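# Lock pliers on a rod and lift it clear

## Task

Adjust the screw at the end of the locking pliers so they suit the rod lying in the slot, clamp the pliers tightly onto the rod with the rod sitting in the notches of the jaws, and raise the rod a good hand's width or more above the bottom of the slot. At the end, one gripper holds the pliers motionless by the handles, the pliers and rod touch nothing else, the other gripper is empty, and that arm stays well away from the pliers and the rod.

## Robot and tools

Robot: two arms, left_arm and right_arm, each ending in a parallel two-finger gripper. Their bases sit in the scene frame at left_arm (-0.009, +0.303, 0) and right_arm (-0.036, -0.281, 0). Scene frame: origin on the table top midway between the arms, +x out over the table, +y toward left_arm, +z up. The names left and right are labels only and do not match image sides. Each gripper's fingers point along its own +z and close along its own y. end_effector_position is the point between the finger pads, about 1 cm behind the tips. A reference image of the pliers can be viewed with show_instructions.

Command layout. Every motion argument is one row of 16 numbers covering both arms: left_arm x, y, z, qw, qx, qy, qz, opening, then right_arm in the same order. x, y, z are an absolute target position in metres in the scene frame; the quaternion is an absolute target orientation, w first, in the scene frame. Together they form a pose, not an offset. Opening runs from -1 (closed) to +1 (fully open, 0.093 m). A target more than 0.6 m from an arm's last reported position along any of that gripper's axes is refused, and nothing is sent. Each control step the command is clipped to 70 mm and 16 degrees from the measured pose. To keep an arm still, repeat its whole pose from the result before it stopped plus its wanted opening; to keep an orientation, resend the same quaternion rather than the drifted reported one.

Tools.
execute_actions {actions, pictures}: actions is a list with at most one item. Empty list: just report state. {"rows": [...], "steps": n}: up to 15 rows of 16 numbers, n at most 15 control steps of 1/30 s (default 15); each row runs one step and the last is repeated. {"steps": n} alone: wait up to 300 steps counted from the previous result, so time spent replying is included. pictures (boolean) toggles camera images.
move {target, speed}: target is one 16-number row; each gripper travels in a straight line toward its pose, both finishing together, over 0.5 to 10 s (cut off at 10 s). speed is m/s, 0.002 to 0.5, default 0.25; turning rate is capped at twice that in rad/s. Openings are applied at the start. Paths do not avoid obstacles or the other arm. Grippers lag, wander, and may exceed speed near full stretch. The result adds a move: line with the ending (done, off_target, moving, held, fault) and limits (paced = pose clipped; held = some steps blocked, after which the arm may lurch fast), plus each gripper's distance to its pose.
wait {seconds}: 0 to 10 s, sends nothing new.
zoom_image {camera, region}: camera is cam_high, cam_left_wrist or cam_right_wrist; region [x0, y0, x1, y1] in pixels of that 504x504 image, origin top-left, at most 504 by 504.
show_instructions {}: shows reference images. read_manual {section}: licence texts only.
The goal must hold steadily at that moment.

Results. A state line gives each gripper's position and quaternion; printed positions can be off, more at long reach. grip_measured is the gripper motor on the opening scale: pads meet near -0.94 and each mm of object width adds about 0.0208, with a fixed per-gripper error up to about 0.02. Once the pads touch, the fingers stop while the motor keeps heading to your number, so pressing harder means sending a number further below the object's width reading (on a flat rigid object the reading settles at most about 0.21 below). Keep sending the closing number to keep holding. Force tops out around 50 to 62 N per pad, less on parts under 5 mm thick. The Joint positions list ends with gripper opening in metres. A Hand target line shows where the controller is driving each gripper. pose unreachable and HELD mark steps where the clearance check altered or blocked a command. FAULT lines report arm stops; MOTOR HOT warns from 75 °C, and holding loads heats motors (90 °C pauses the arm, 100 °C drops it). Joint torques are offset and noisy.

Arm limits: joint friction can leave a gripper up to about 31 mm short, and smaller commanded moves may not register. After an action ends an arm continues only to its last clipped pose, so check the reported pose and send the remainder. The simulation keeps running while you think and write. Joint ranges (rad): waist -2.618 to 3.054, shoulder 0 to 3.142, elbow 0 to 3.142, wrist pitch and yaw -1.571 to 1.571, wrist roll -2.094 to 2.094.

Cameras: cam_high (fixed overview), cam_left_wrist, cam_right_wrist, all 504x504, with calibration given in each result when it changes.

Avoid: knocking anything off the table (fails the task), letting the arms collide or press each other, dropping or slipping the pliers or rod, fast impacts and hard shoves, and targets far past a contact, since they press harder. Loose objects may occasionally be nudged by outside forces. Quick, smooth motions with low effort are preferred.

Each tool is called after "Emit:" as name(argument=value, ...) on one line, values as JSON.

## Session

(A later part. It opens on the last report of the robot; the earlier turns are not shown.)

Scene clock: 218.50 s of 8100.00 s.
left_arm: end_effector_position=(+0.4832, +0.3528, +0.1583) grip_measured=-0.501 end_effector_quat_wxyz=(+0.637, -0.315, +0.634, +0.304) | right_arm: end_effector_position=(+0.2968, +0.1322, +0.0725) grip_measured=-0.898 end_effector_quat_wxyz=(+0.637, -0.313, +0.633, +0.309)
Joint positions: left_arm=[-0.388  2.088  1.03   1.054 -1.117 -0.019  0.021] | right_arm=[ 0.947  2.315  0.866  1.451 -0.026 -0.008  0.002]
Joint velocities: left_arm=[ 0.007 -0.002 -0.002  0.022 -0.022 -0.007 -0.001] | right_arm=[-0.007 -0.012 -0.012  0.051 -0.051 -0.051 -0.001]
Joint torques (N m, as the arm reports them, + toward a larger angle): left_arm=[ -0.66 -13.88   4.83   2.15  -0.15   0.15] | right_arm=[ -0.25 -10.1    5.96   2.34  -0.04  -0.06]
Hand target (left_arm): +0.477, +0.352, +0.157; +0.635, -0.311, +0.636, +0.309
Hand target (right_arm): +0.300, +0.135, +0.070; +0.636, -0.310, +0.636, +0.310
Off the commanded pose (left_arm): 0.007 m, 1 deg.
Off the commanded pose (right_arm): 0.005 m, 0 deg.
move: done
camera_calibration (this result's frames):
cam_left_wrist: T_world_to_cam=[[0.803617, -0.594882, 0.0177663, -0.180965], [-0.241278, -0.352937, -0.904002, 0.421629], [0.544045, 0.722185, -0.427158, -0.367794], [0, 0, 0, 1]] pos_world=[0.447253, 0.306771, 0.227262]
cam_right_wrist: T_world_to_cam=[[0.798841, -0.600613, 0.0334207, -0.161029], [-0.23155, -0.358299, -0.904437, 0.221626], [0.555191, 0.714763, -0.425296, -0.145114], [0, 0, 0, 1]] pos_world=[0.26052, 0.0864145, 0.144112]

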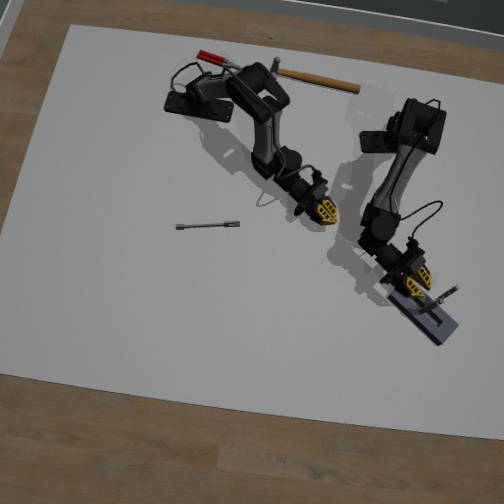

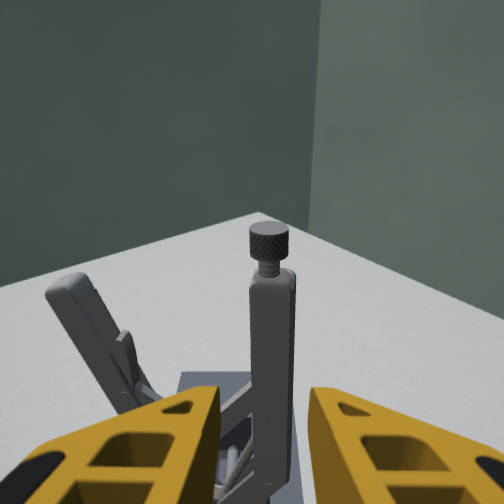

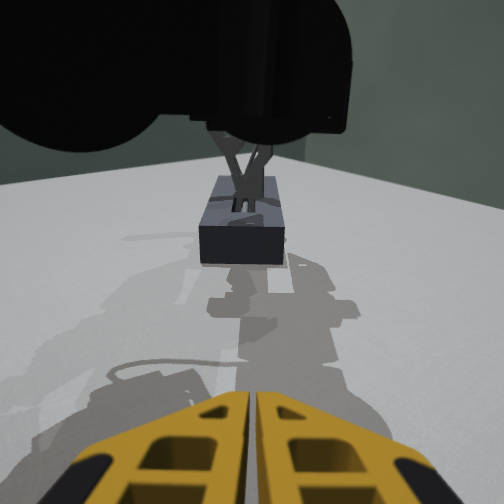

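Emit:
move(target=[0.452,0.374,0.145,0.6355,-0.31,0.6355,0.31,1.0,0.30,0.135,0.07,0.6355,-0.31,0.6355,0.31,-0.9], speed=0.05)

Scene clock: 224.03 s of 8100.00 s.
left_arm: end_effector_position=(+0.4574, +0.3695, +0.1444) grip_measured=+1.000 end_effector_quat_wxyz=(+0.636, -0.312, +0.635, +0.308) | right_arm: end_effector_position=(+0.2968, +0.1322, +0.0725) grip_measured=-0.898 end_effector_quat_wxyz=(+0.637, -0.313, +0.633, +0.309)
Joint positions: left_arm=[-0.358  2.058  0.889  1.167 -1.089 -0.009  0.093] | right_arm=[ 0.947  2.315  0.866  1.451 -0.026 -0.008  0.002]
Joint velocities: left_arm=[ 0.002 -0.002 -0.017 -0.022  0.051  0.007  0.   ] | right_arm=[-0.022  0.007  0.012 -0.051  0.051 -0.022 -0.001]
Joint torques (N m, as the arm reports them, + toward a larger angle): left_arm=[  0.29 -12.97   4.15   2.14  -0.05   0.13] | right_arm=[ -0.26 -10.11   5.92   2.34  -0.04  -0.06]
Hand target (left_arm): +0.452, +0.374, +0.145; +0.636, -0.310, +0.635, +0.310
Hand target (right_arm): +0.300, +0.135, +0.070; +0.636, -0.310, +0.636, +0.310
Off the commanded pose (left_arm): 0.007 m, 0 deg.
Off the commanded pose (right_arm): 0.005 m, 0 deg.
move: done
camera_calibration (this result's frames):
cam_left_wrist: T_world_to_cam=[[0.804373, -0.594053, 0.00923686, -0.149526], [-0.246543, -0.347895, -0.904536, 0.409342], [0.540556, 0.725307, -0.426297, -0.371455], [0, 0, 0, 1]] pos_world=[0.421987, 0.323, 0.213296]
cam_right_wrist: T_world_to_cam=[[0.798841, -0.600613, 0.0334207, -0.161029], [-0.23155, -0.358299, -0.904437, 0.221626], [0.555191, 0.714763, -0.425296, -0.145114], [0, 0, 0, 1]] pos_world=[0.26052, 0.0864145, 0.144112]

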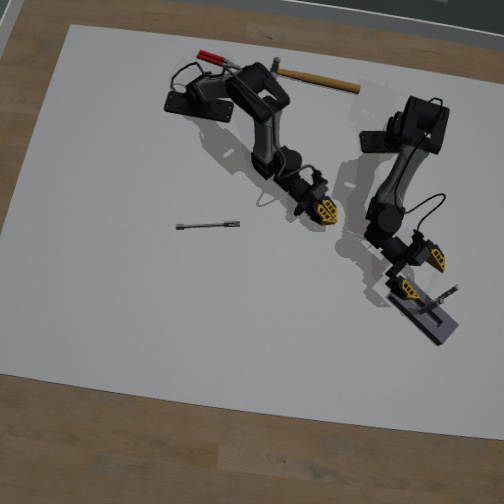

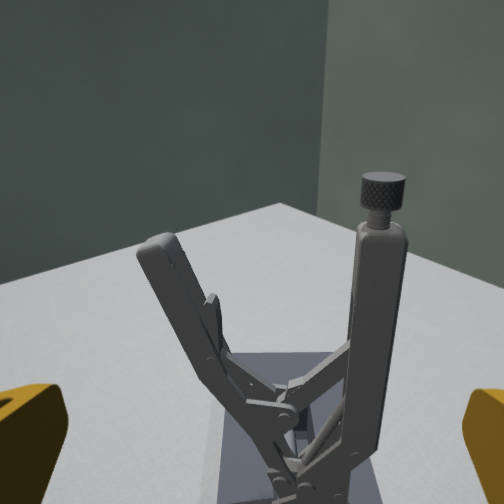

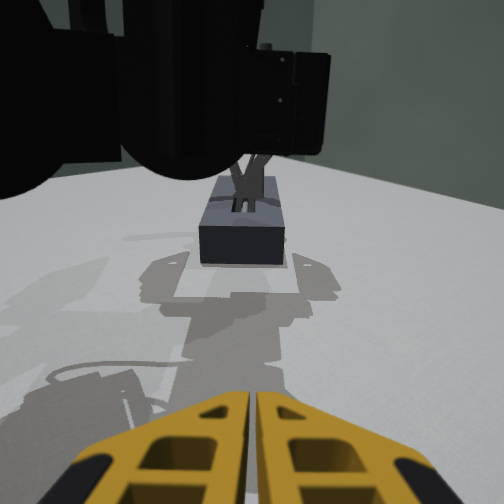

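Emit:
move(target=[0.484,0.410,0.147,0.6355,-0.31,0.6355,0.31,1.0,0.30,0.135,0.07,0.6355,-0.31,0.6355,0.31,-0.9], speed=0.04)

Scene clock: 227.37 s of 8100.00 s.
left_arm: end_effector_position=(+0.4774, +0.4082, +0.1508) grip_measured=+1.000 end_effector_quat_wxyz=(+0.640, -0.313, +0.631, +0.307) | right_arm: end_effector_position=(+0.2968, +0.1322, +0.0725) grip_measured=-0.898 end_effector_quat_wxyz=(+0.637, -0.313, +0.633, +0.309)
Joint positions: left_arm=[-0.249  2.084  0.96   1.138 -0.981 -0.001  0.093] | right_arm=[ 0.947  2.315  0.866  1.451 -0.026 -0.008  0.002]
Joint velocities: left_arm=[-0.002 -0.032 -0.002  0.007 -0.007 -0.022  0.   ] | right_arm=[-0.007  0.007 -0.007 -0.037 -0.022  0.022  0.   ]
Joint torques (N m, as the arm reports them, + toward a larger angle): left_arm=[  0.33 -10.23   9.66   2.03  -0.04   0.13] | right_arm=[ -0.29 -10.11   5.9    2.33  -0.03  -0.06]
Hand target (left_arm): +0.483, +0.411, +0.148; +0.636, -0.309, +0.635, +0.311
Hand target (right_arm): +0.300, +0.135, +0.070; +0.636, -0.310, +0.636, +0.310
Off the commanded pose (left_arm): 0.008 m, 1 deg.
Off the commanded pose (right_arm): 0.005 m, 0 deg.
move: done
camera_calibration (this result's frames):
cam_left_wrist: T_world_to_cam=[[0.804479, -0.593766, 0.0159916, -0.143825], [-0.236783, -0.34527, -0.908142, 0.428338], [0.544746, 0.726795, -0.418356, -0.411345], [0, 0, 0, 1]] pos_world=[0.441206, 0.361457, 0.219203]
cam_right_wrist: T_world_to_cam=[[0.798841, -0.600613, 0.0334207, -0.161029], [-0.23155, -0.358299, -0.904437, 0.221626], [0.555191, 0.714763, -0.425296, -0.145114], [0, 0, 0, 1]] pos_world=[0.26052, 0.0864145, 0.144112]

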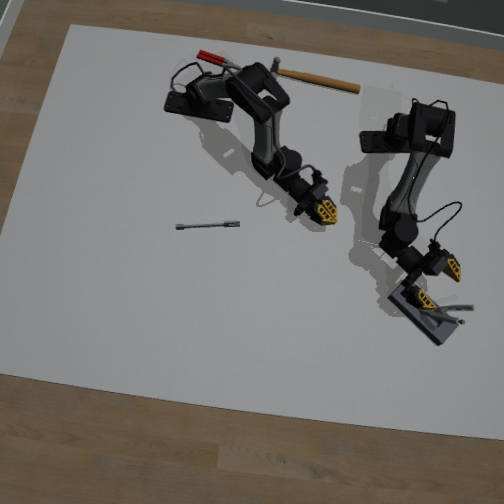

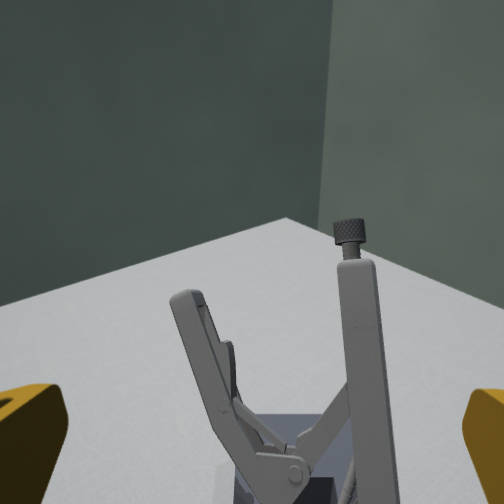

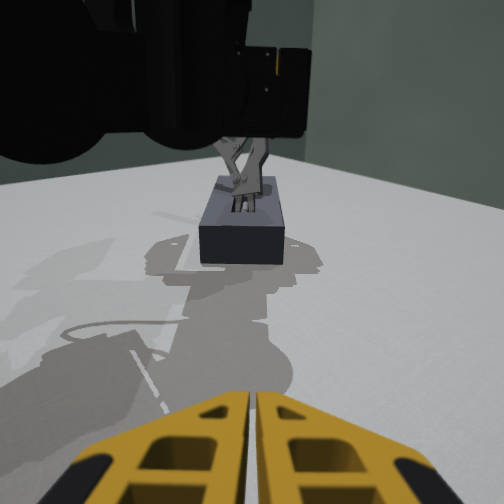

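Emit:
zoom_image(camera="cam_high", region=[380, 240, 500, 360])

Emit:
zoom_image(camera="cam_right_wrist", region=[190, 100, 300, 230])

Region (380, 240, 500, 360) of cam_high's 504x504 image, scaled by 4.200, with more detail than that image has.

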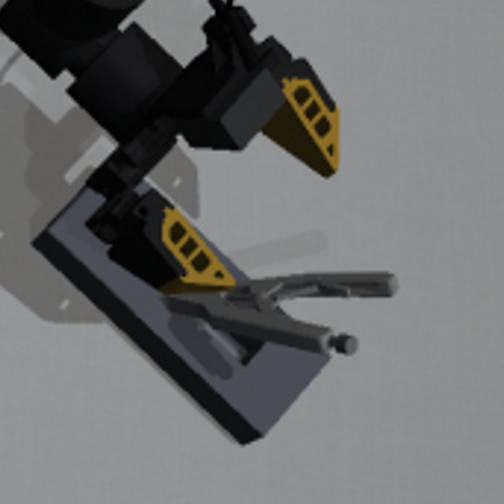

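Region (190, 100, 300, 230) of cam_right_wrist's 504x504 image, scaled by 3.877, with more detail than that image has; it fills the left 426 columns of this view, and the rest is white.

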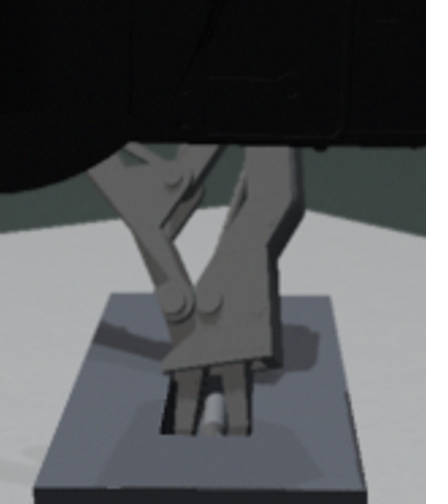

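Emit:
move(target=[0.510,0.393,0.17,0.4696,-0.3738,0.7663,0.2291,-0.2,0.30,0.135,0.07,0.6355,-0.31,0.6355,0.31,-0.9], speed=0.08)

Scene clock: 243.13 s of 8100.00 s.
left_arm: end_effector_position=(+0.5078, +0.3898, +0.1709) grip_measured=-0.198 end_effector_quat_wxyz=(+0.472, -0.367, +0.768, +0.228) | right_arm: end_effector_position=(+0.2968, +0.1322, +0.0725) grip_measured=-0.898 end_effector_quat_wxyz=(+0.637, -0.313, +0.633, +0.309)
Joint positions: left_arm=[-0.249  1.973  1.491 -0.244 -0.826 -0.575  0.036] | right_arm=[ 0.947  2.315  0.866  1.451 -0.026 -0.008  0.002]
Joint velocities: left_arm=[-0.007 -0.002 -0.012  0.037 -0.007 -0.007 -0.001] | right_arm=[-0.007  0.002 -0.002 -0.007  0.022 -0.007  0.   ]
Joint torques (N m, as the arm reports them, + toward a larger angle): left_arm=[  0.3  -11.63  12.11   1.76  -0.37  -0.06] | right_arm=[ -0.28 -10.12   5.92   2.33  -0.03  -0.06]
Hand target (left_arm): +0.512, +0.393, +0.170; +0.471, -0.372, +0.767, +0.227
Hand target (right_arm): +0.300, +0.135, +0.070; +0.636, -0.310, +0.636, +0.310
Off the commanded pose (left_arm): 0.004 m, 1 deg.
Off the commanded pose (right_arm): 0.005 m, 0 deg.
move: done
camera_calibration (this result's frames):
cam_left_wrist: T_world_to_cam=[[0.79456, -0.607038, -0.013406, -0.164302], [-0.484264, -0.620231, -0.617092, 0.630596], [0.366283, 0.496808, -0.786777, -0.162931], [0, 0, 0, 1]] pos_world=[0.495601, 0.372324, 0.258743]
cam_right_wrist: T_world_to_cam=[[0.798841, -0.600613, 0.0334207, -0.161029], [-0.23155, -0.358299, -0.904437, 0.221626], [0.555191, 0.714763, -0.425296, -0.145114], [0, 0, 0, 1]] pos_world=[0.26052, 0.0864145, 0.144112]

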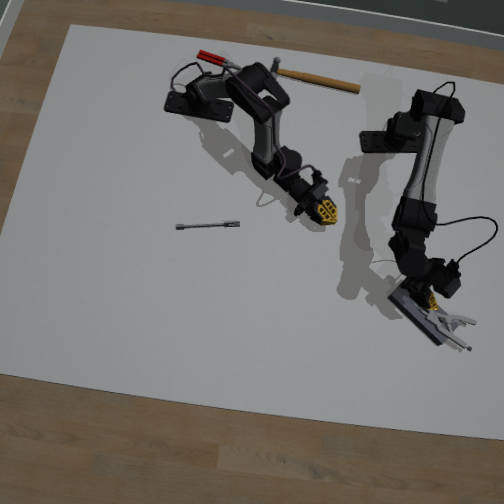

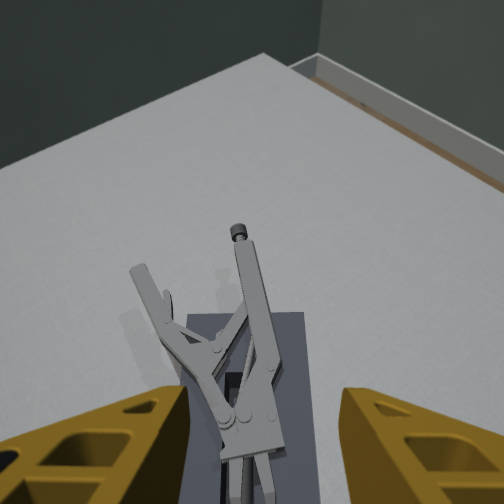

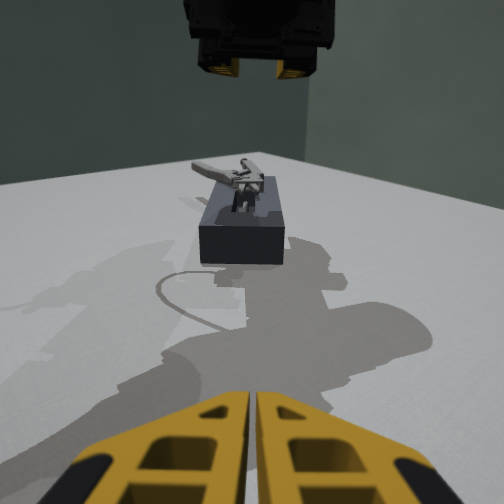

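Emit:
zoom_image(camera="cam_right_wrist", region=[170, 130, 310, 270])

Emit:
zoom_image(camera="cam_high", region=[380, 260, 500, 380])

Region (170, 130, 310, 270) of cam_right_wrist's 504x504 image, scaled by 3.600, with more detail than that image has.

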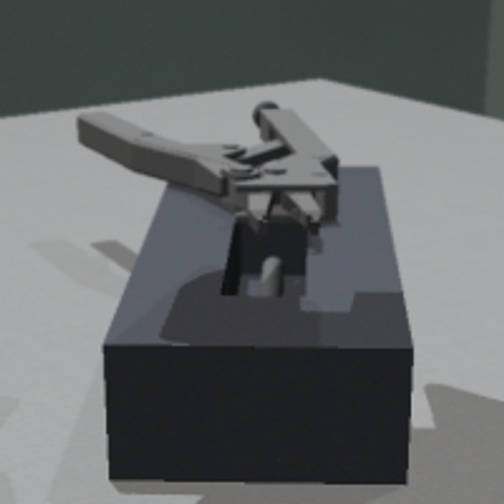

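Region (380, 260, 500, 380) of cam_high's 504x504 image, scaled by 4.200, with more detail than that image has.

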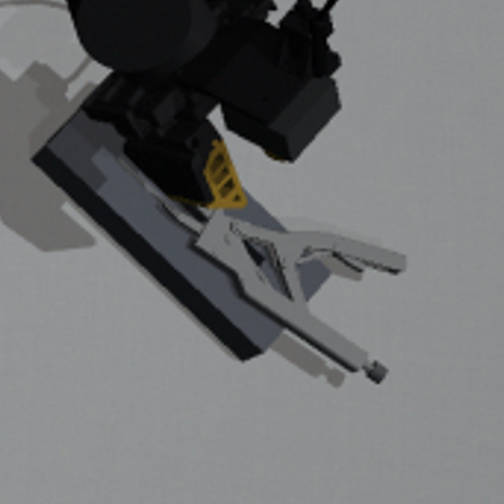

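Emit:
move(target=[0.559,0.449,0.09,0.3268,-0.4807,0.789,0.1991,-0.3,0.20,-0.05,0.15,0.6355,-0.31,0.6355,0.31,-0.9], speed=0.12)

Scene clock: 266.77 s of 8100.00 s.
left_arm: end_effector_position=(+0.5584, +0.4471, +0.0931) grip_measured=-0.298 end_effector_quat_wxyz=(+0.332, -0.474, +0.791, +0.200) | right_arm: end_effector_position=(+0.2046, -0.0478, +0.1510) grip_measured=-0.898 end_effector_quat_wxyz=(+0.636, -0.310, +0.635, +0.310)
Joint positions: left_arm=[-0.103  2.457  2.199 -0.815 -0.648 -0.836  0.031] | right_arm=[ 0.697  1.417  0.085  1.334 -0.272 -0.     0.002]
Joint velocities: left_arm=[ 0.002  0.007  0.012 -0.037  0.037  0.051 -0.001] | right_arm=[-0.002  0.007  0.002 -0.051 -0.051  0.037  0.001]
Joint torques (N m, as the arm reports them, + toward a larger angle): left_arm=[  0.19 -15.42  11.65   1.26  -0.45  -0.07] | right_arm=[-0.84 -5.4   4.37  2.35 -0.1  -0.09]
Hand target (left_arm): +0.560, +0.450, +0.089; +0.328, -0.479, +0.789, +0.199
Hand target (right_arm): +0.203, -0.051, +0.151; +0.635, -0.308, +0.636, +0.312
Off the commanded pose (left_arm): 0.004 m, 1 deg.
Off the commanded pose (right_arm): 0.005 m, 0 deg.
move: done
camera_calibration (this result's frames):
cam_left_wrist: T_world_to_cam=[[0.89188, -0.451903, -0.0182491, -0.294017], [-0.429308, -0.833213, -0.348499, 0.682154], [0.142282, 0.318654, -0.937132, -0.0524071], [0, 0, 0, 1]] pos_world=[0.562538, 0.452212, 0.183252]
cam_right_wrist: T_world_to_cam=[[0.796722, -0.603758, 0.0266653, -0.196758], [-0.237975, -0.35398, -0.90447, 0.208355], [0.55552, 0.714265, -0.425703, 0.0680996], [0, 0, 0, 1]] pos_world=[0.168514, -0.0936818, 0.222688]

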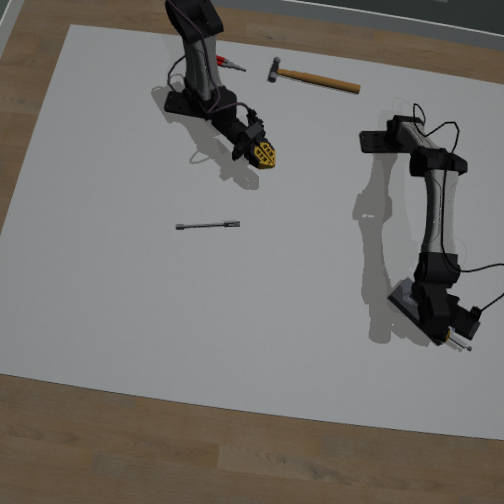

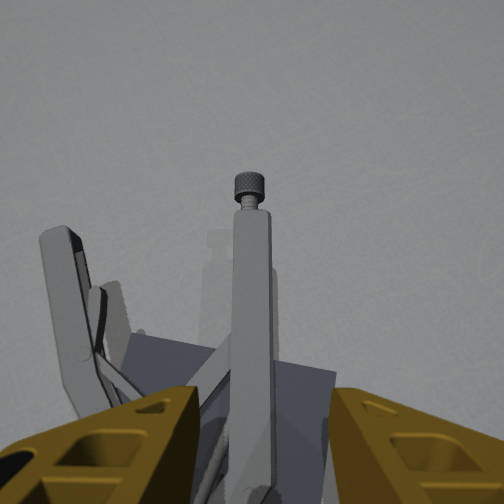

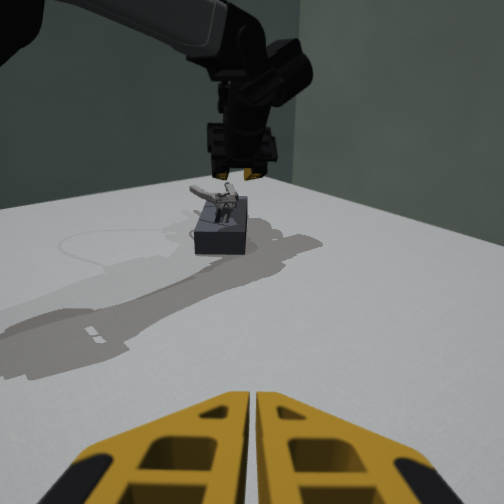

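Emit:
move(target=[0.574,0.487,0.047,0.3268,-0.4807,0.789,0.1991,-0.3,0.20,-0.05,0.15,0.6355,-0.31,0.6355,0.31,-0.9], speed=0.04)

Scene clock: 271.80 s of 8100.00 s.
left_arm: end_effector_position=(+0.5707, +0.4833, +0.0577) grip_measured=-0.299 end_effector_quat_wxyz=(+0.332, -0.480, +0.786, +0.203) | right_arm: end_effector_position=(+0.2045, -0.0477, +0.1504) grip_measured=-0.898 end_effector_quat_wxyz=(+0.635, -0.310, +0.636, +0.310)
Joint positions: left_arm=[-0.039  2.559  2.24  -0.719 -0.628 -0.782  0.031] | right_arm=[ 0.697  1.417  0.085  1.331 -0.273 -0.     0.002]
Joint velocities: left_arm=[ 0.007  0.012  0.002 -0.081 -0.007  0.007  0.   ] | right_arm=[ 0.007  0.007  0.002 -0.066 -0.022  0.022 -0.   ]
Joint torques (N m, as the arm reports them, + toward a larger angle): left_arm=[  0.42 -15.16  11.33   1.55  -0.34   0.09] | right_arm=[ 0.1  -5.48  3.71  2.38 -0.03 -0.15]
Hand target (left_arm): +0.574, +0.487, +0.048; +0.328, -0.480, +0.789, +0.200
Hand target (right_arm): +0.200, -0.050, +0.150; +0.635, -0.310, +0.636, +0.310
Off the commanded pose (left_arm): 0.012 m, 1 deg.
Off the commanded pose (right_arm): 0.005 m, 0 deg.
move: off_target (left_arm)
camera_calibration (this result's frames):
cam_left_wrist: T_world_to_cam=[[0.899104, -0.437366, -0.0179853, -0.300486], [-0.415011, -0.838642, -0.352767, 0.69997], [0.139205, 0.324638, -0.935538, -0.100107], [0, 0, 0, 1]] pos_world=[0.5746, 0.488101, 0.147868]
cam_right_wrist: T_world_to_cam=[[0.797008, -0.603412, 0.0259084, -0.196605], [-0.239783, -0.355503, -0.903394, 0.207922], [0.55433, 0.713801, -0.428027, 0.0684013], [0, 0, 0, 1]] pos_world=[0.168635, -0.093542, 0.222207]

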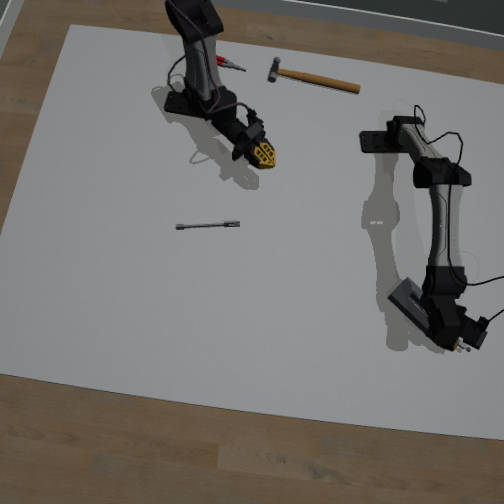

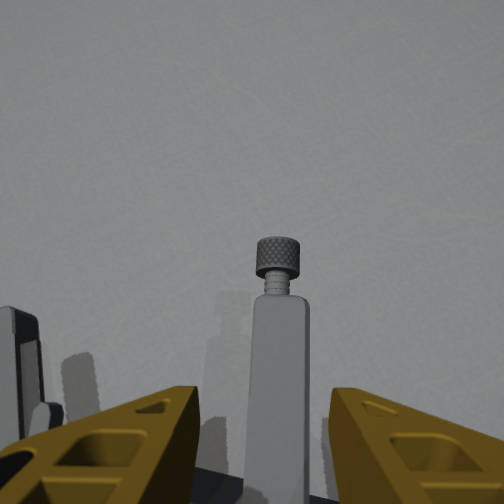

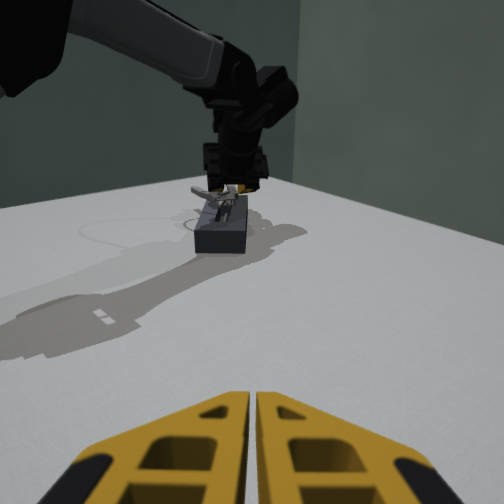

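Emit:
move(target=[0.582,0.493,0.036,0.3268,-0.4807,0.789,0.1991,-0.3,0.20,-0.05,0.15,0.6355,-0.31,0.6355,0.31,-0.9], speed=0.02)

Scene clock: 276.47 s of 8100.00 s.
left_arm: end_effector_position=(+0.5793, +0.4928, +0.0536) grip_measured=-0.299 end_effector_quat_wxyz=(+0.338, -0.482, +0.782, +0.205) | right_arm: end_effector_position=(+0.2045, -0.0477, +0.1504) grip_measured=-0.898 end_effector_quat_wxyz=(+0.635, -0.310, +0.636, +0.310)
Joint positions: left_arm=[-0.026  2.611  2.312 -0.719 -0.63  -0.77   0.031] | right_arm=[ 0.697  1.417  0.085  1.331 -0.273 -0.     0.002]
Joint velocities: left_arm=[-0.012 -0.022  0.002 -0.081  0.007  0.007  0.001] | right_arm=[ 0.007  0.007 -0.012  0.007  0.081 -0.022 -0.   ]
Joint torques (N m, as the arm reports them, + toward a larger angle): left_arm=[  0.24 -14.84  10.99   1.53  -0.22   0.05] | right_arm=[ 0.15 -5.49  3.78  2.4  -0.02 -0.13]
Hand target (left_arm): +0.581, +0.493, +0.036; +0.327, -0.480, +0.789, +0.199
Hand target (right_arm): +0.200, -0.050, +0.150; +0.636, -0.310, +0.635, +0.310
Off the commanded pose (left_arm): 0.018 m, 2 deg.
Off the commanded pose (right_arm): 0.005 m, 0 deg.
move: off_target (left_arm)
camera_calibration (this result's frames):
cam_left_wrist: T_world_to_cam=[[0.901871, -0.431869, -0.0108505, -0.308853], [-0.405655, -0.837958, -0.365061, 0.704935], [0.148566, 0.33364, -0.93092, -0.118364], [0, 0, 0, 1]] pos_world=[0.582091, 0.496813, 0.143806]
cam_right_wrist: T_world_to_cam=[[0.797008, -0.603412, 0.0259084, -0.196605], [-0.239783, -0.355503, -0.903394, 0.207922], [0.55433, 0.713801, -0.428027, 0.0684013], [0, 0, 0, 1]] pos_world=[0.168635, -0.093542, 0.222207]

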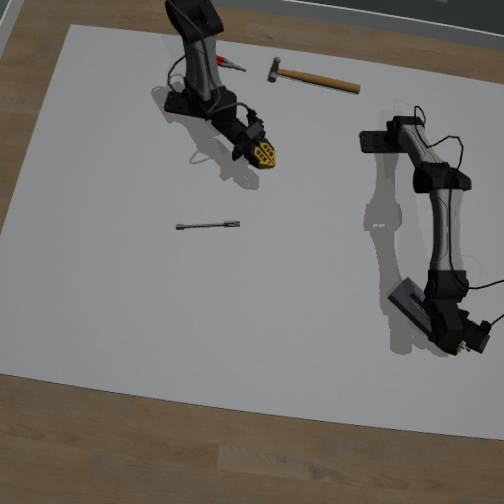

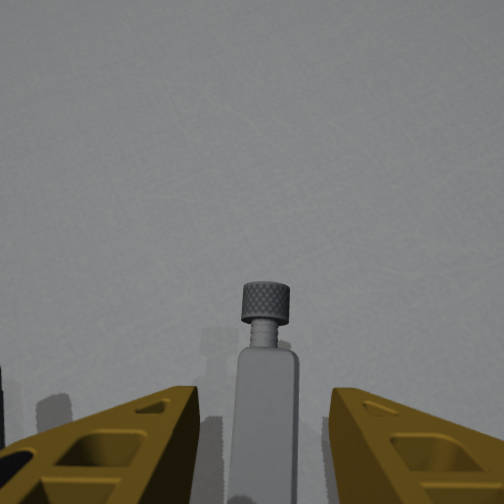

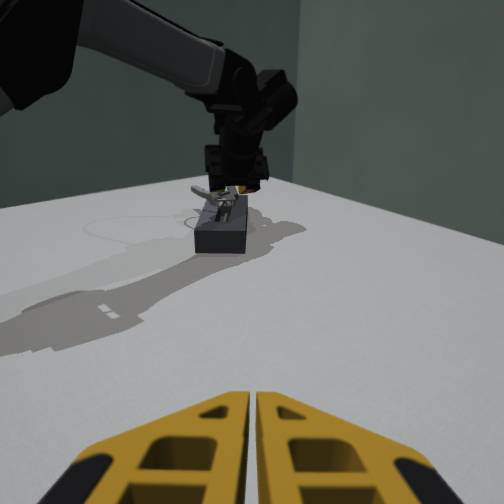

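Emit:
move(target=[0.580,0.493,0.05,0.3268,-0.4807,0.789,0.1991,-0.95,0.20,-0.05,0.15,0.6355,-0.31,0.6355,0.31,-0.9], speed=0.02)

Emit:
move(target=[0.565,0.485,0.10,0.3268,-0.4807,0.789,0.1991,-0.95,0.20,-0.05,0.15,0.6355,-0.31,0.6355,0.31,-0.9], speed=0.04)

Scene clock: 281.00 s of 8100.00 s.
left_arm: end_effector_position=(+0.5787, +0.4908, +0.0550) grip_measured=-0.813 end_effector_quat_wxyz=(+0.332, -0.480, +0.787, +0.199) | right_arm: end_effector_position=(+0.2045, -0.0477, +0.1504) grip_measured=-0.898 end_effector_quat_wxyz=(+0.635, -0.310, +0.636, +0.310)
Joint positions: left_arm=[-0.025  2.61   2.327 -0.744 -0.612 -0.768  0.006] | right_arm=[ 0.697  1.417  0.085  1.331 -0.273 -0.     0.002]
Joint velocities: left_arm=[-0.007  0.007  0.017 -0.022 -0.081 -0.051 -0.   ] | right_arm=[-0.022  0.007 -0.002  0.022 -0.007 -0.051 -0.001]
Joint torques (N m, as the arm reports them, + toward a larger angle): left_arm=[  0.03 -16.3   11.97   1.38  -0.47   0.01] | right_arm=[ 0.13 -5.47  3.79  2.39 -0.04 -0.13]
Hand target (left_arm): +0.580, +0.493, +0.050; +0.328, -0.480, +0.789, +0.199
Hand target (right_arm): +0.200, -0.050, +0.150; +0.636, -0.310, +0.635, +0.310
Off the commanded pose (left_arm): 0.006 m, 1 deg.
Off the commanded pose (right_arm): 0.005 m, 0 deg.
move: done
camera_calibration (this result's frames):
cam_left_wrist: T_world_to_cam=[[0.897326, -0.441214, -0.0116262, -0.30188], [-0.417358, -0.839649, -0.347565, 0.7102], [0.143589, 0.316732, -0.937584, -0.104717], [0, 0, 0, 1]] pos_world=[0.582328, 0.496293, 0.14515]
cam_right_wrist: T_world_to_cam=[[0.797008, -0.603412, 0.0259084, -0.196605], [-0.239783, -0.355503, -0.903394, 0.207922], [0.55433, 0.713801, -0.428027, 0.0684013], [0, 0, 0, 1]] pos_world=[0.168635, -0.093542, 0.222207]

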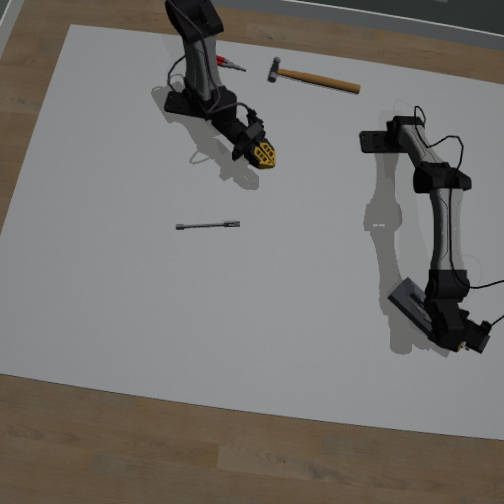

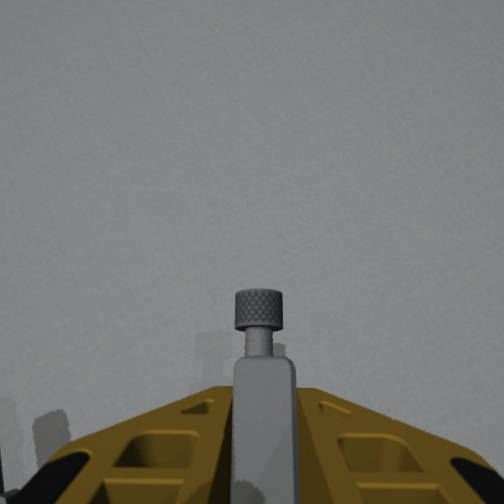

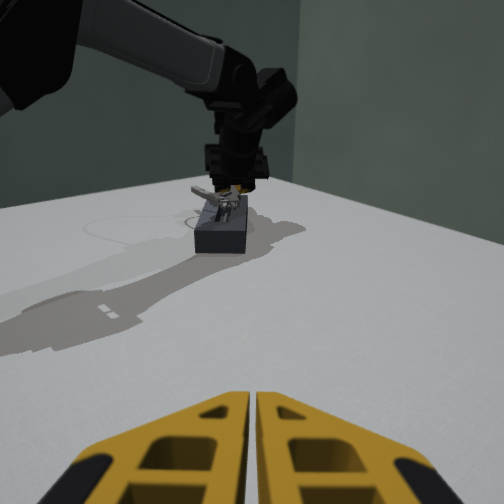

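Scene clock: 282.50 s of 8100.00 s.
left_arm: end_effector_position=(+0.5609, +0.4873, +0.0808) grip_measured=-0.813 end_effector_quat_wxyz=(+0.310, -0.478, +0.796, +0.204) | right_arm: end_effector_position=(+0.2045, -0.0477, +0.1504) grip_measured=-0.898 end_effector_quat_wxyz=(+0.635, -0.310, +0.636, +0.310)
Joint positions: left_arm=[-0.025  2.544  2.327 -0.861 -0.606 -0.773  0.006] | right_arm=[ 0.697  1.417  0.085  1.331 -0.273 -0.     0.002]
Joint velocities: left_arm=[-0.007  0.002 -0.007 -0.037  0.095  0.037  0.001] | right_arm=[ 0.007  0.007 -0.002 -0.037 -0.007  0.022 -0.   ]
Joint torques (N m, as the arm reports them, + toward a larger angle): left_arm=[ -0.88 -20.03  10.97   1.42  -0.54  -0.05] | right_arm=[ 0.15 -5.51  3.76  2.39 -0.03 -0.14]
Hand target (left_arm): +0.564, +0.485, +0.100; +0.327, -0.481, +0.789, +0.199
Hand target (right_arm): +0.200, -0.050, +0.150; +0.636, -0.310, +0.635, +0.310
Off the commanded pose (left_arm): 0.020 m, 2 deg.
Off the commanded pose (right_arm): 0.005 m, 0 deg.
move: off_target (left_arm)
camera_calibration (this result's frames):
cam_left_wrist: T_world_to_cam=[[0.896184, -0.441233, -0.0465612, -0.283668], [-0.432199, -0.844444, -0.316414, 0.716925], [0.100294, 0.303688, -0.947478, -0.0454046], [0, 0, 0, 1]] pos_world=[0.568627, 0.494028, 0.170617]
cam_right_wrist: T_world_to_cam=[[0.797008, -0.603412, 0.0259084, -0.196605], [-0.239783, -0.355503, -0.903394, 0.207922], [0.55433, 0.713801, -0.428027, 0.0684013], [0, 0, 0, 1]] pos_world=[0.168635, -0.093542, 0.222207]

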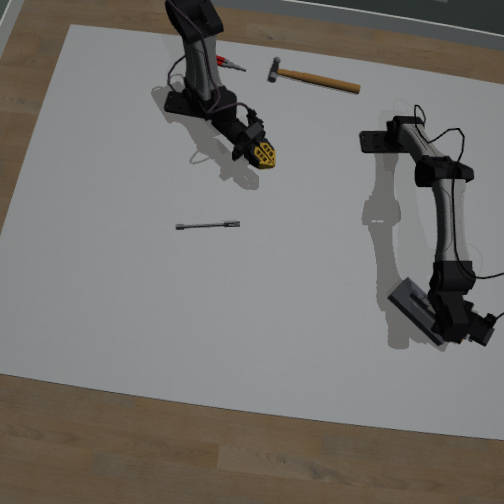

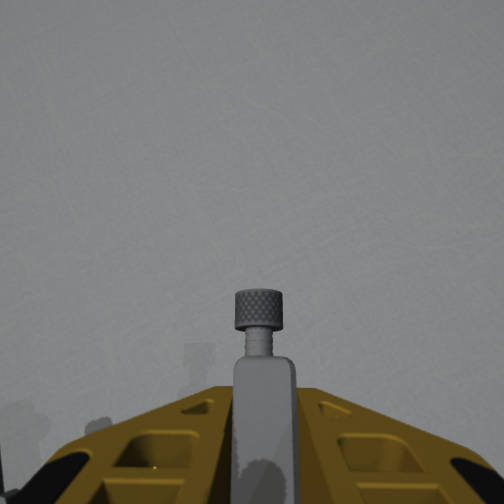

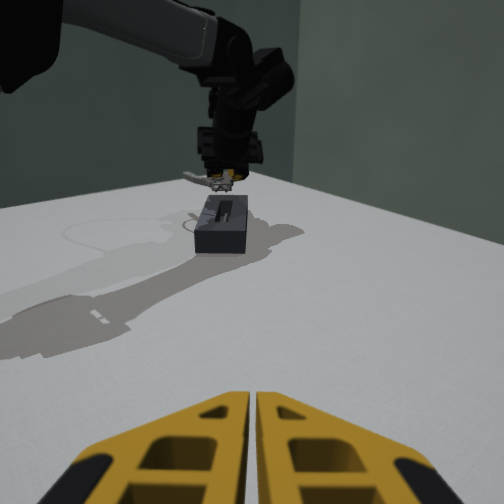

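Emit:
move(target=[0.50,0.44,0.15,0.3268,-0.4807,0.789,0.1991,-0.95,0.20,-0.05,0.15,0.6355,-0.31,0.6355,0.31,-0.9], speed=0.1)

Emit:
move(target=[0.36,0.22,0.07,0.3827,0,0.9239,0,-0.95,0.16,-0.15,0.15,0.6355,-0.31,0.6355,0.31,-0.9], speed=0.15)

Scene clock: 291.23 s of 8100.00 s.
left_arm: end_effector_position=(+0.5060, +0.4401, +0.1488) grip_measured=-0.813 end_effector_quat_wxyz=(+0.327, -0.481, +0.791, +0.190) | right_arm: end_effector_position=(+0.2045, -0.0477, +0.1504) grip_measured=-0.898 end_effector_quat_wxyz=(+0.635, -0.310, +0.636, +0.310)
Joint positions: left_arm=[-0.105  2.189  1.972 -0.868 -0.631 -0.859  0.006] | right_arm=[ 0.697  1.417  0.085  1.331 -0.273 -0.     0.002]
Joint velocities: left_arm=[-0.002  0.012 -0.002  0.022  0.066 -0.037 -0.   ] | right_arm=[ 0.002 -0.002 -0.017  0.037  0.125 -0.007 -0.001]
Joint torques (N m, as the arm reports them, + toward a larger angle): left_arm=[ -0.74 -16.62   6.65   1.38  -0.68  -0.05] | right_arm=[ 0.09 -5.48  3.79  2.39 -0.02 -0.14]
Hand target (left_arm): +0.500, +0.439, +0.149; +0.326, -0.481, +0.789, +0.198
Hand target (right_arm): +0.200, -0.050, +0.150; +0.636, -0.310, +0.635, +0.310
Off the commanded pose (left_arm): 0.006 m, 1 deg.
Off the commanded pose (right_arm): 0.005 m, 0 deg.
move: done
camera_calibration (this result's frames):
cam_left_wrist: T_world_to_cam=[[0.894906, -0.446237, -0.00402455, -0.255591], [-0.422441, -0.844208, -0.329935, 0.671811], [0.143832, 0.296961, -0.943995, 0.019273], [0, 0, 0, 1]] pos_world=[0.509758, 0.447371, 0.238819]
cam_right_wrist: T_world_to_cam=[[0.797008, -0.603412, 0.0259084, -0.196605], [-0.239783, -0.355503, -0.903394, 0.207922], [0.55433, 0.713801, -0.428027, 0.0684013], [0, 0, 0, 1]] pos_world=[0.168635, -0.093542, 0.222207]

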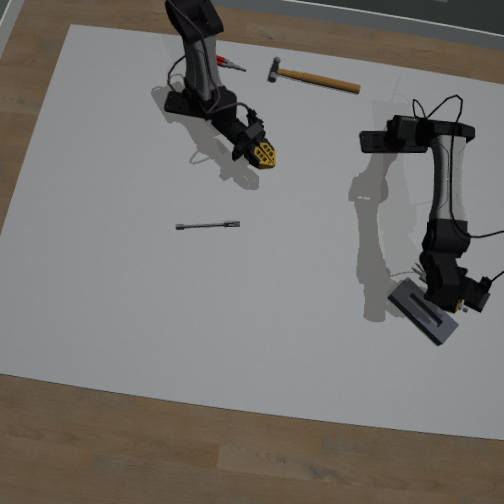

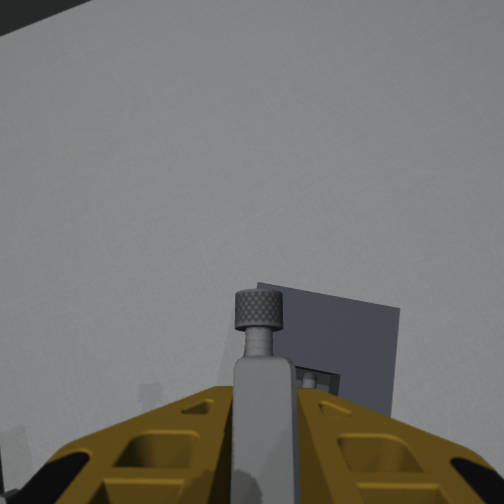

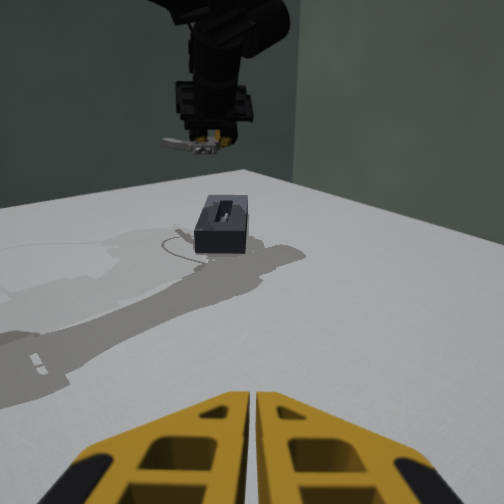

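Scene clock: 295.57 s of 8100.00 s.
left_arm: end_effector_position=(+0.3643, +0.2185, +0.0652) grip_measured=-0.812 end_effector_quat_wxyz=(+0.371, -0.007, +0.928, +0.001) | right_arm: end_effector_position=(+0.1650, -0.1489, +0.1570) grip_measured=-0.898 end_effector_quat_wxyz=(+0.609, -0.323, +0.658, +0.304)
Joint positions: left_arm=[-0.5    1.527  0.722 -0.033 -0.227 -0.252  0.006] | right_arm=[ 0.049  0.388  0.009  0.257 -0.928 -0.092  0.002]
Joint velocities: left_arm=[-0.007  0.007 -0.002 -0.081  0.022 -0.007 -0.001] | right_arm=[-0.002 -0.046 -0.002 -0.022 -0.022 -0.007  0.   ]
Joint torques (N m, as the arm reports them, + toward a larger angle): left_arm=[-0.96 -9.52  6.75  2.31 -0.24  0.14] | right_arm=[-1.14 -0.58  6.76  2.05 -0.12 -0.19]
Hand target (left_arm): +0.364, +0.216, +0.070; +0.385, -0.001, +0.923, -0.003
Hand target (right_arm): +0.163, -0.150, +0.151; +0.606, -0.323, +0.660, +0.304
Off the commanded pose (left_arm): 0.007 m, 2 deg.
Off the commanded pose (right_arm): 0.009 m, 4 deg.
joint sent to its limit (right arm) — the command would take joint 3 (elbow) past its lower limit, so that joint was sent only as far as its limit.
move: off_target (right_arm)
camera_calibration (this result's frames):
cam_left_wrist: T_world_to_cam=[[0.0350354, -0.999293, -0.013621, 0.206674], [-0.948245, -0.0289354, -0.316218, 0.409858], [0.315601, 0.0239948, -0.948589, 0.0238584], [0, 0, 0, 1]] pos_world=[0.373875, 0.217815, 0.155052]
cam_right_wrist: T_world_to_cam=[[0.804674, -0.593453, 0.0177035, -0.224793], [-0.280036, -0.405661, -0.870068, 0.162334], [0.523526, 0.695163, -0.492613, 0.177837], [0, 0, 0, 1]] pos_world=[0.133242, -0.191177, 0.232826]

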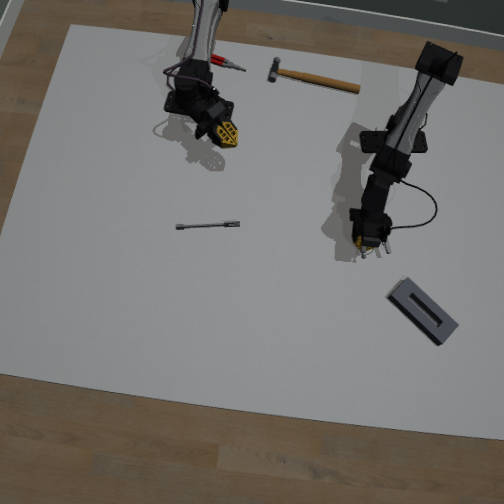

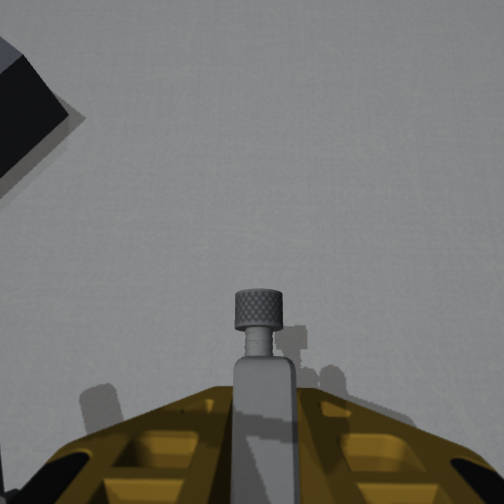

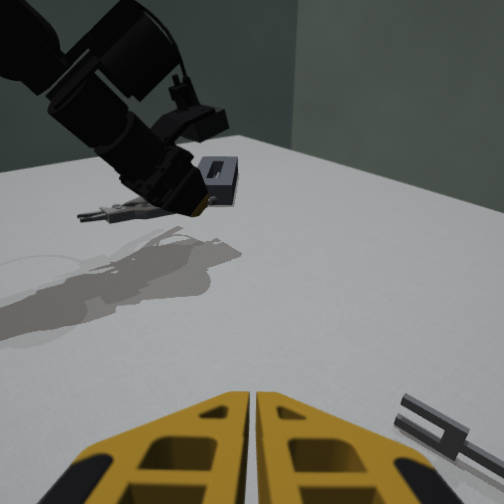

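Lower onto the table.

Emit:
move(target=[0.36,0.22,0.024,0.3827,0,0.9239,0,-0.95,0.165,-0.149,0.157,0.609,-0.323,0.658,0.304,-0.9], speed=0.04)

Scene clock: 299.27 s of 8100.00 s.
left_arm: end_effector_position=(+0.3630, +0.2187, +0.0293) grip_measured=-0.812 end_effector_quat_wxyz=(+0.382, -0.005, +0.924, -0.002) | right_arm: end_effector_position=(+0.1646, -0.1489, +0.1559) grip_measured=-0.898 end_effector_quat_wxyz=(+0.607, -0.322, +0.659, +0.305)
Joint positions: left_arm=[-0.5    1.623  0.618  0.193 -0.226 -0.243  0.006] | right_arm=[ 0.049  0.387  0.009  0.249 -0.93  -0.092  0.002]
Joint velocities: left_arm=[-0.012 -0.012  0.012  0.022 -0.125  0.022 -0.001] | right_arm=[-0.032  0.007  0.007  0.022  0.022 -0.007 -0.001]
Joint torques (N m, as the arm reports them, + toward a larger angle): left_arm=[-0.24 -6.57  5.74  2.39 -0.21  0.14] | right_arm=[-0.29  1.42  7.92  2.18 -0.11 -0.14]
Hand target (left_arm): +0.361, +0.220, +0.024; +0.382, -0.000, +0.924, +0.000
Hand target (right_arm): +0.165, -0.149, +0.157; +0.609, -0.323, +0.658, +0.304
Off the commanded pose (left_arm): 0.006 m, 1 deg.
Off the commanded pose (right_arm): 0.001 m, 0 deg.
move: done
camera_calibration (this result's frames):
cam_left_wrist: T_world_to_cam=[[0.0282604, -0.999549, -0.010205, 0.208914], [-0.940712, -0.0231418, -0.338417, 0.393875], [0.338028, 0.0191638, -0.940941, -0.0170092], [0, 0, 0, 1]] pos_world=[0.370368, 0.21826, 0.119421]
cam_right_wrist: T_world_to_cam=[[0.80547, -0.592493, 0.0130806, -0.223676], [-0.284662, -0.406156, -0.868335, 0.161726], [0.519795, 0.695694, -0.495806, 0.178638], [0, 0, 0, 1]] pos_world=[0.133346, -0.191118, 0.231929]

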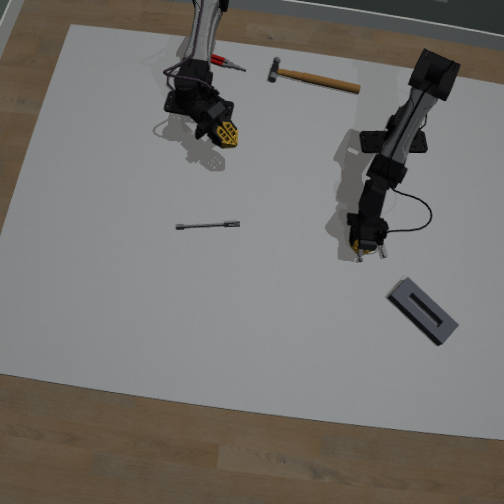

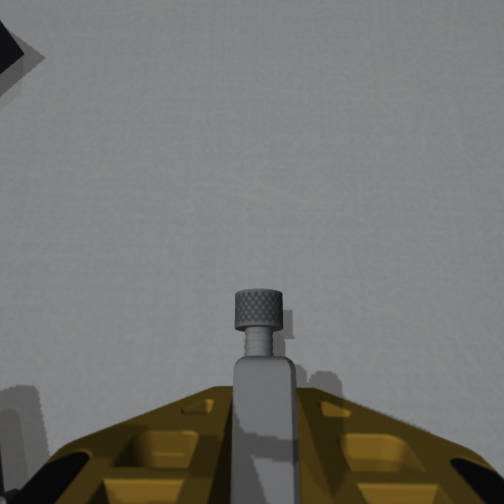

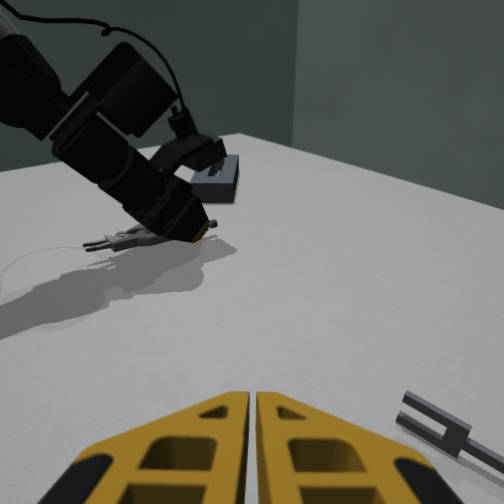

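Emit:
move(target=[0.36,0.22,0.008,0.3827,0,0.9239,0,-0.95,0.165,-0.149,0.157,0.609,-0.323,0.658,0.304,-0.9], speed=0.015)

Scene clock: 302.30 s of 8100.00 s.
left_arm: end_effector_position=(+0.3679, +0.2172, +0.0229) grip_measured=-0.812 end_effector_quat_wxyz=(+0.397, -0.007, +0.918, -0.006) | right_arm: end_effector_position=(+0.1646, -0.1489, +0.1559) grip_measured=-0.898 end_effector_quat_wxyz=(+0.607, -0.322, +0.659, +0.305)
Joint positions: left_arm=[-0.5    1.665  0.596  0.289 -0.227 -0.243  0.006] | right_arm=[ 0.049  0.387  0.009  0.249 -0.93  -0.092  0.002]
Joint velocities: left_arm=[-0.002  0.002 -0.007  0.095  0.007 -0.037 -0.001] | right_arm=[ 0.022  0.002 -0.012 -0.007  0.022  0.037 -0.002]
Joint torques (N m, as the arm reports them, + toward a larger angle): left_arm=[-0.3  -5.39  4.93  2.24 -0.15  0.18] | right_arm=[-0.31  1.39  7.89  2.19 -0.12 -0.15]
Hand target (left_arm): +0.360, +0.220, +0.008; +0.382, -0.000, +0.924, -0.000
Hand target (right_arm): +0.165, -0.149, +0.157; +0.609, -0.323, +0.658, +0.304
Off the commanded pose (left_arm): 0.017 m, 2 deg.
Off the commanded pose (right_arm): 0.001 m, 0 deg.
move: off_target (left_arm)
camera_calibration (this result's frames):
cam_left_wrist: T_world_to_cam=[[0.0286825, -0.999588, 0.000443936, 0.206803], [-0.929531, -0.0268356, -0.367767, 0.393659], [0.367628, 0.0101359, -0.929918, -0.0338609], [0, 0, 0, 1]] pos_world=[0.372435, 0.217625, 0.113195]
cam_right_wrist: T_world_to_cam=[[0.80547, -0.592493, 0.0130806, -0.223676], [-0.284662, -0.406156, -0.868335, 0.161726], [0.519795, 0.695694, -0.495806, 0.178638], [0, 0, 0, 1]] pos_world=[0.133346, -0.191118, 0.231929]

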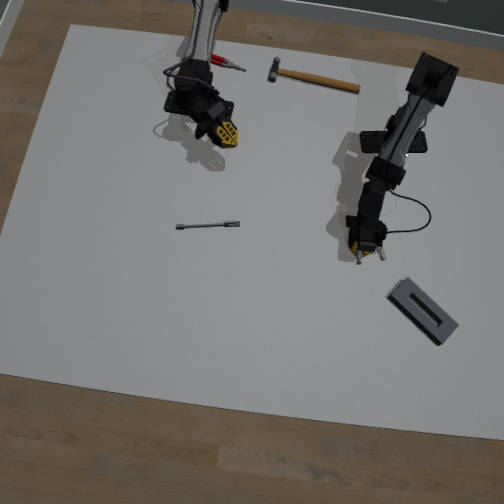

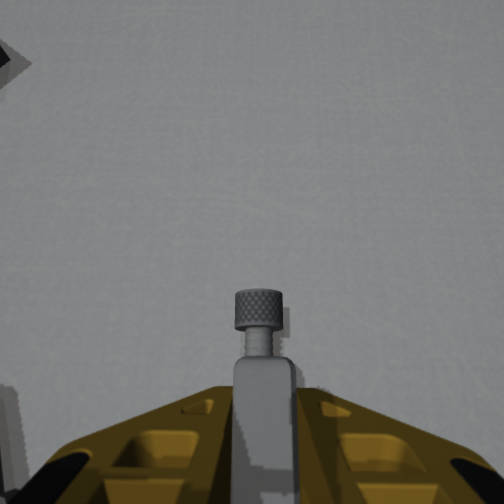

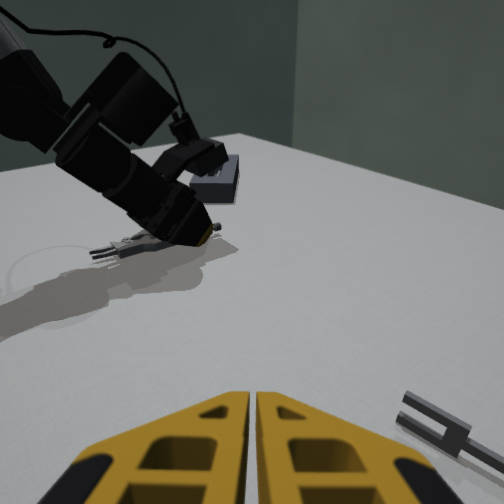

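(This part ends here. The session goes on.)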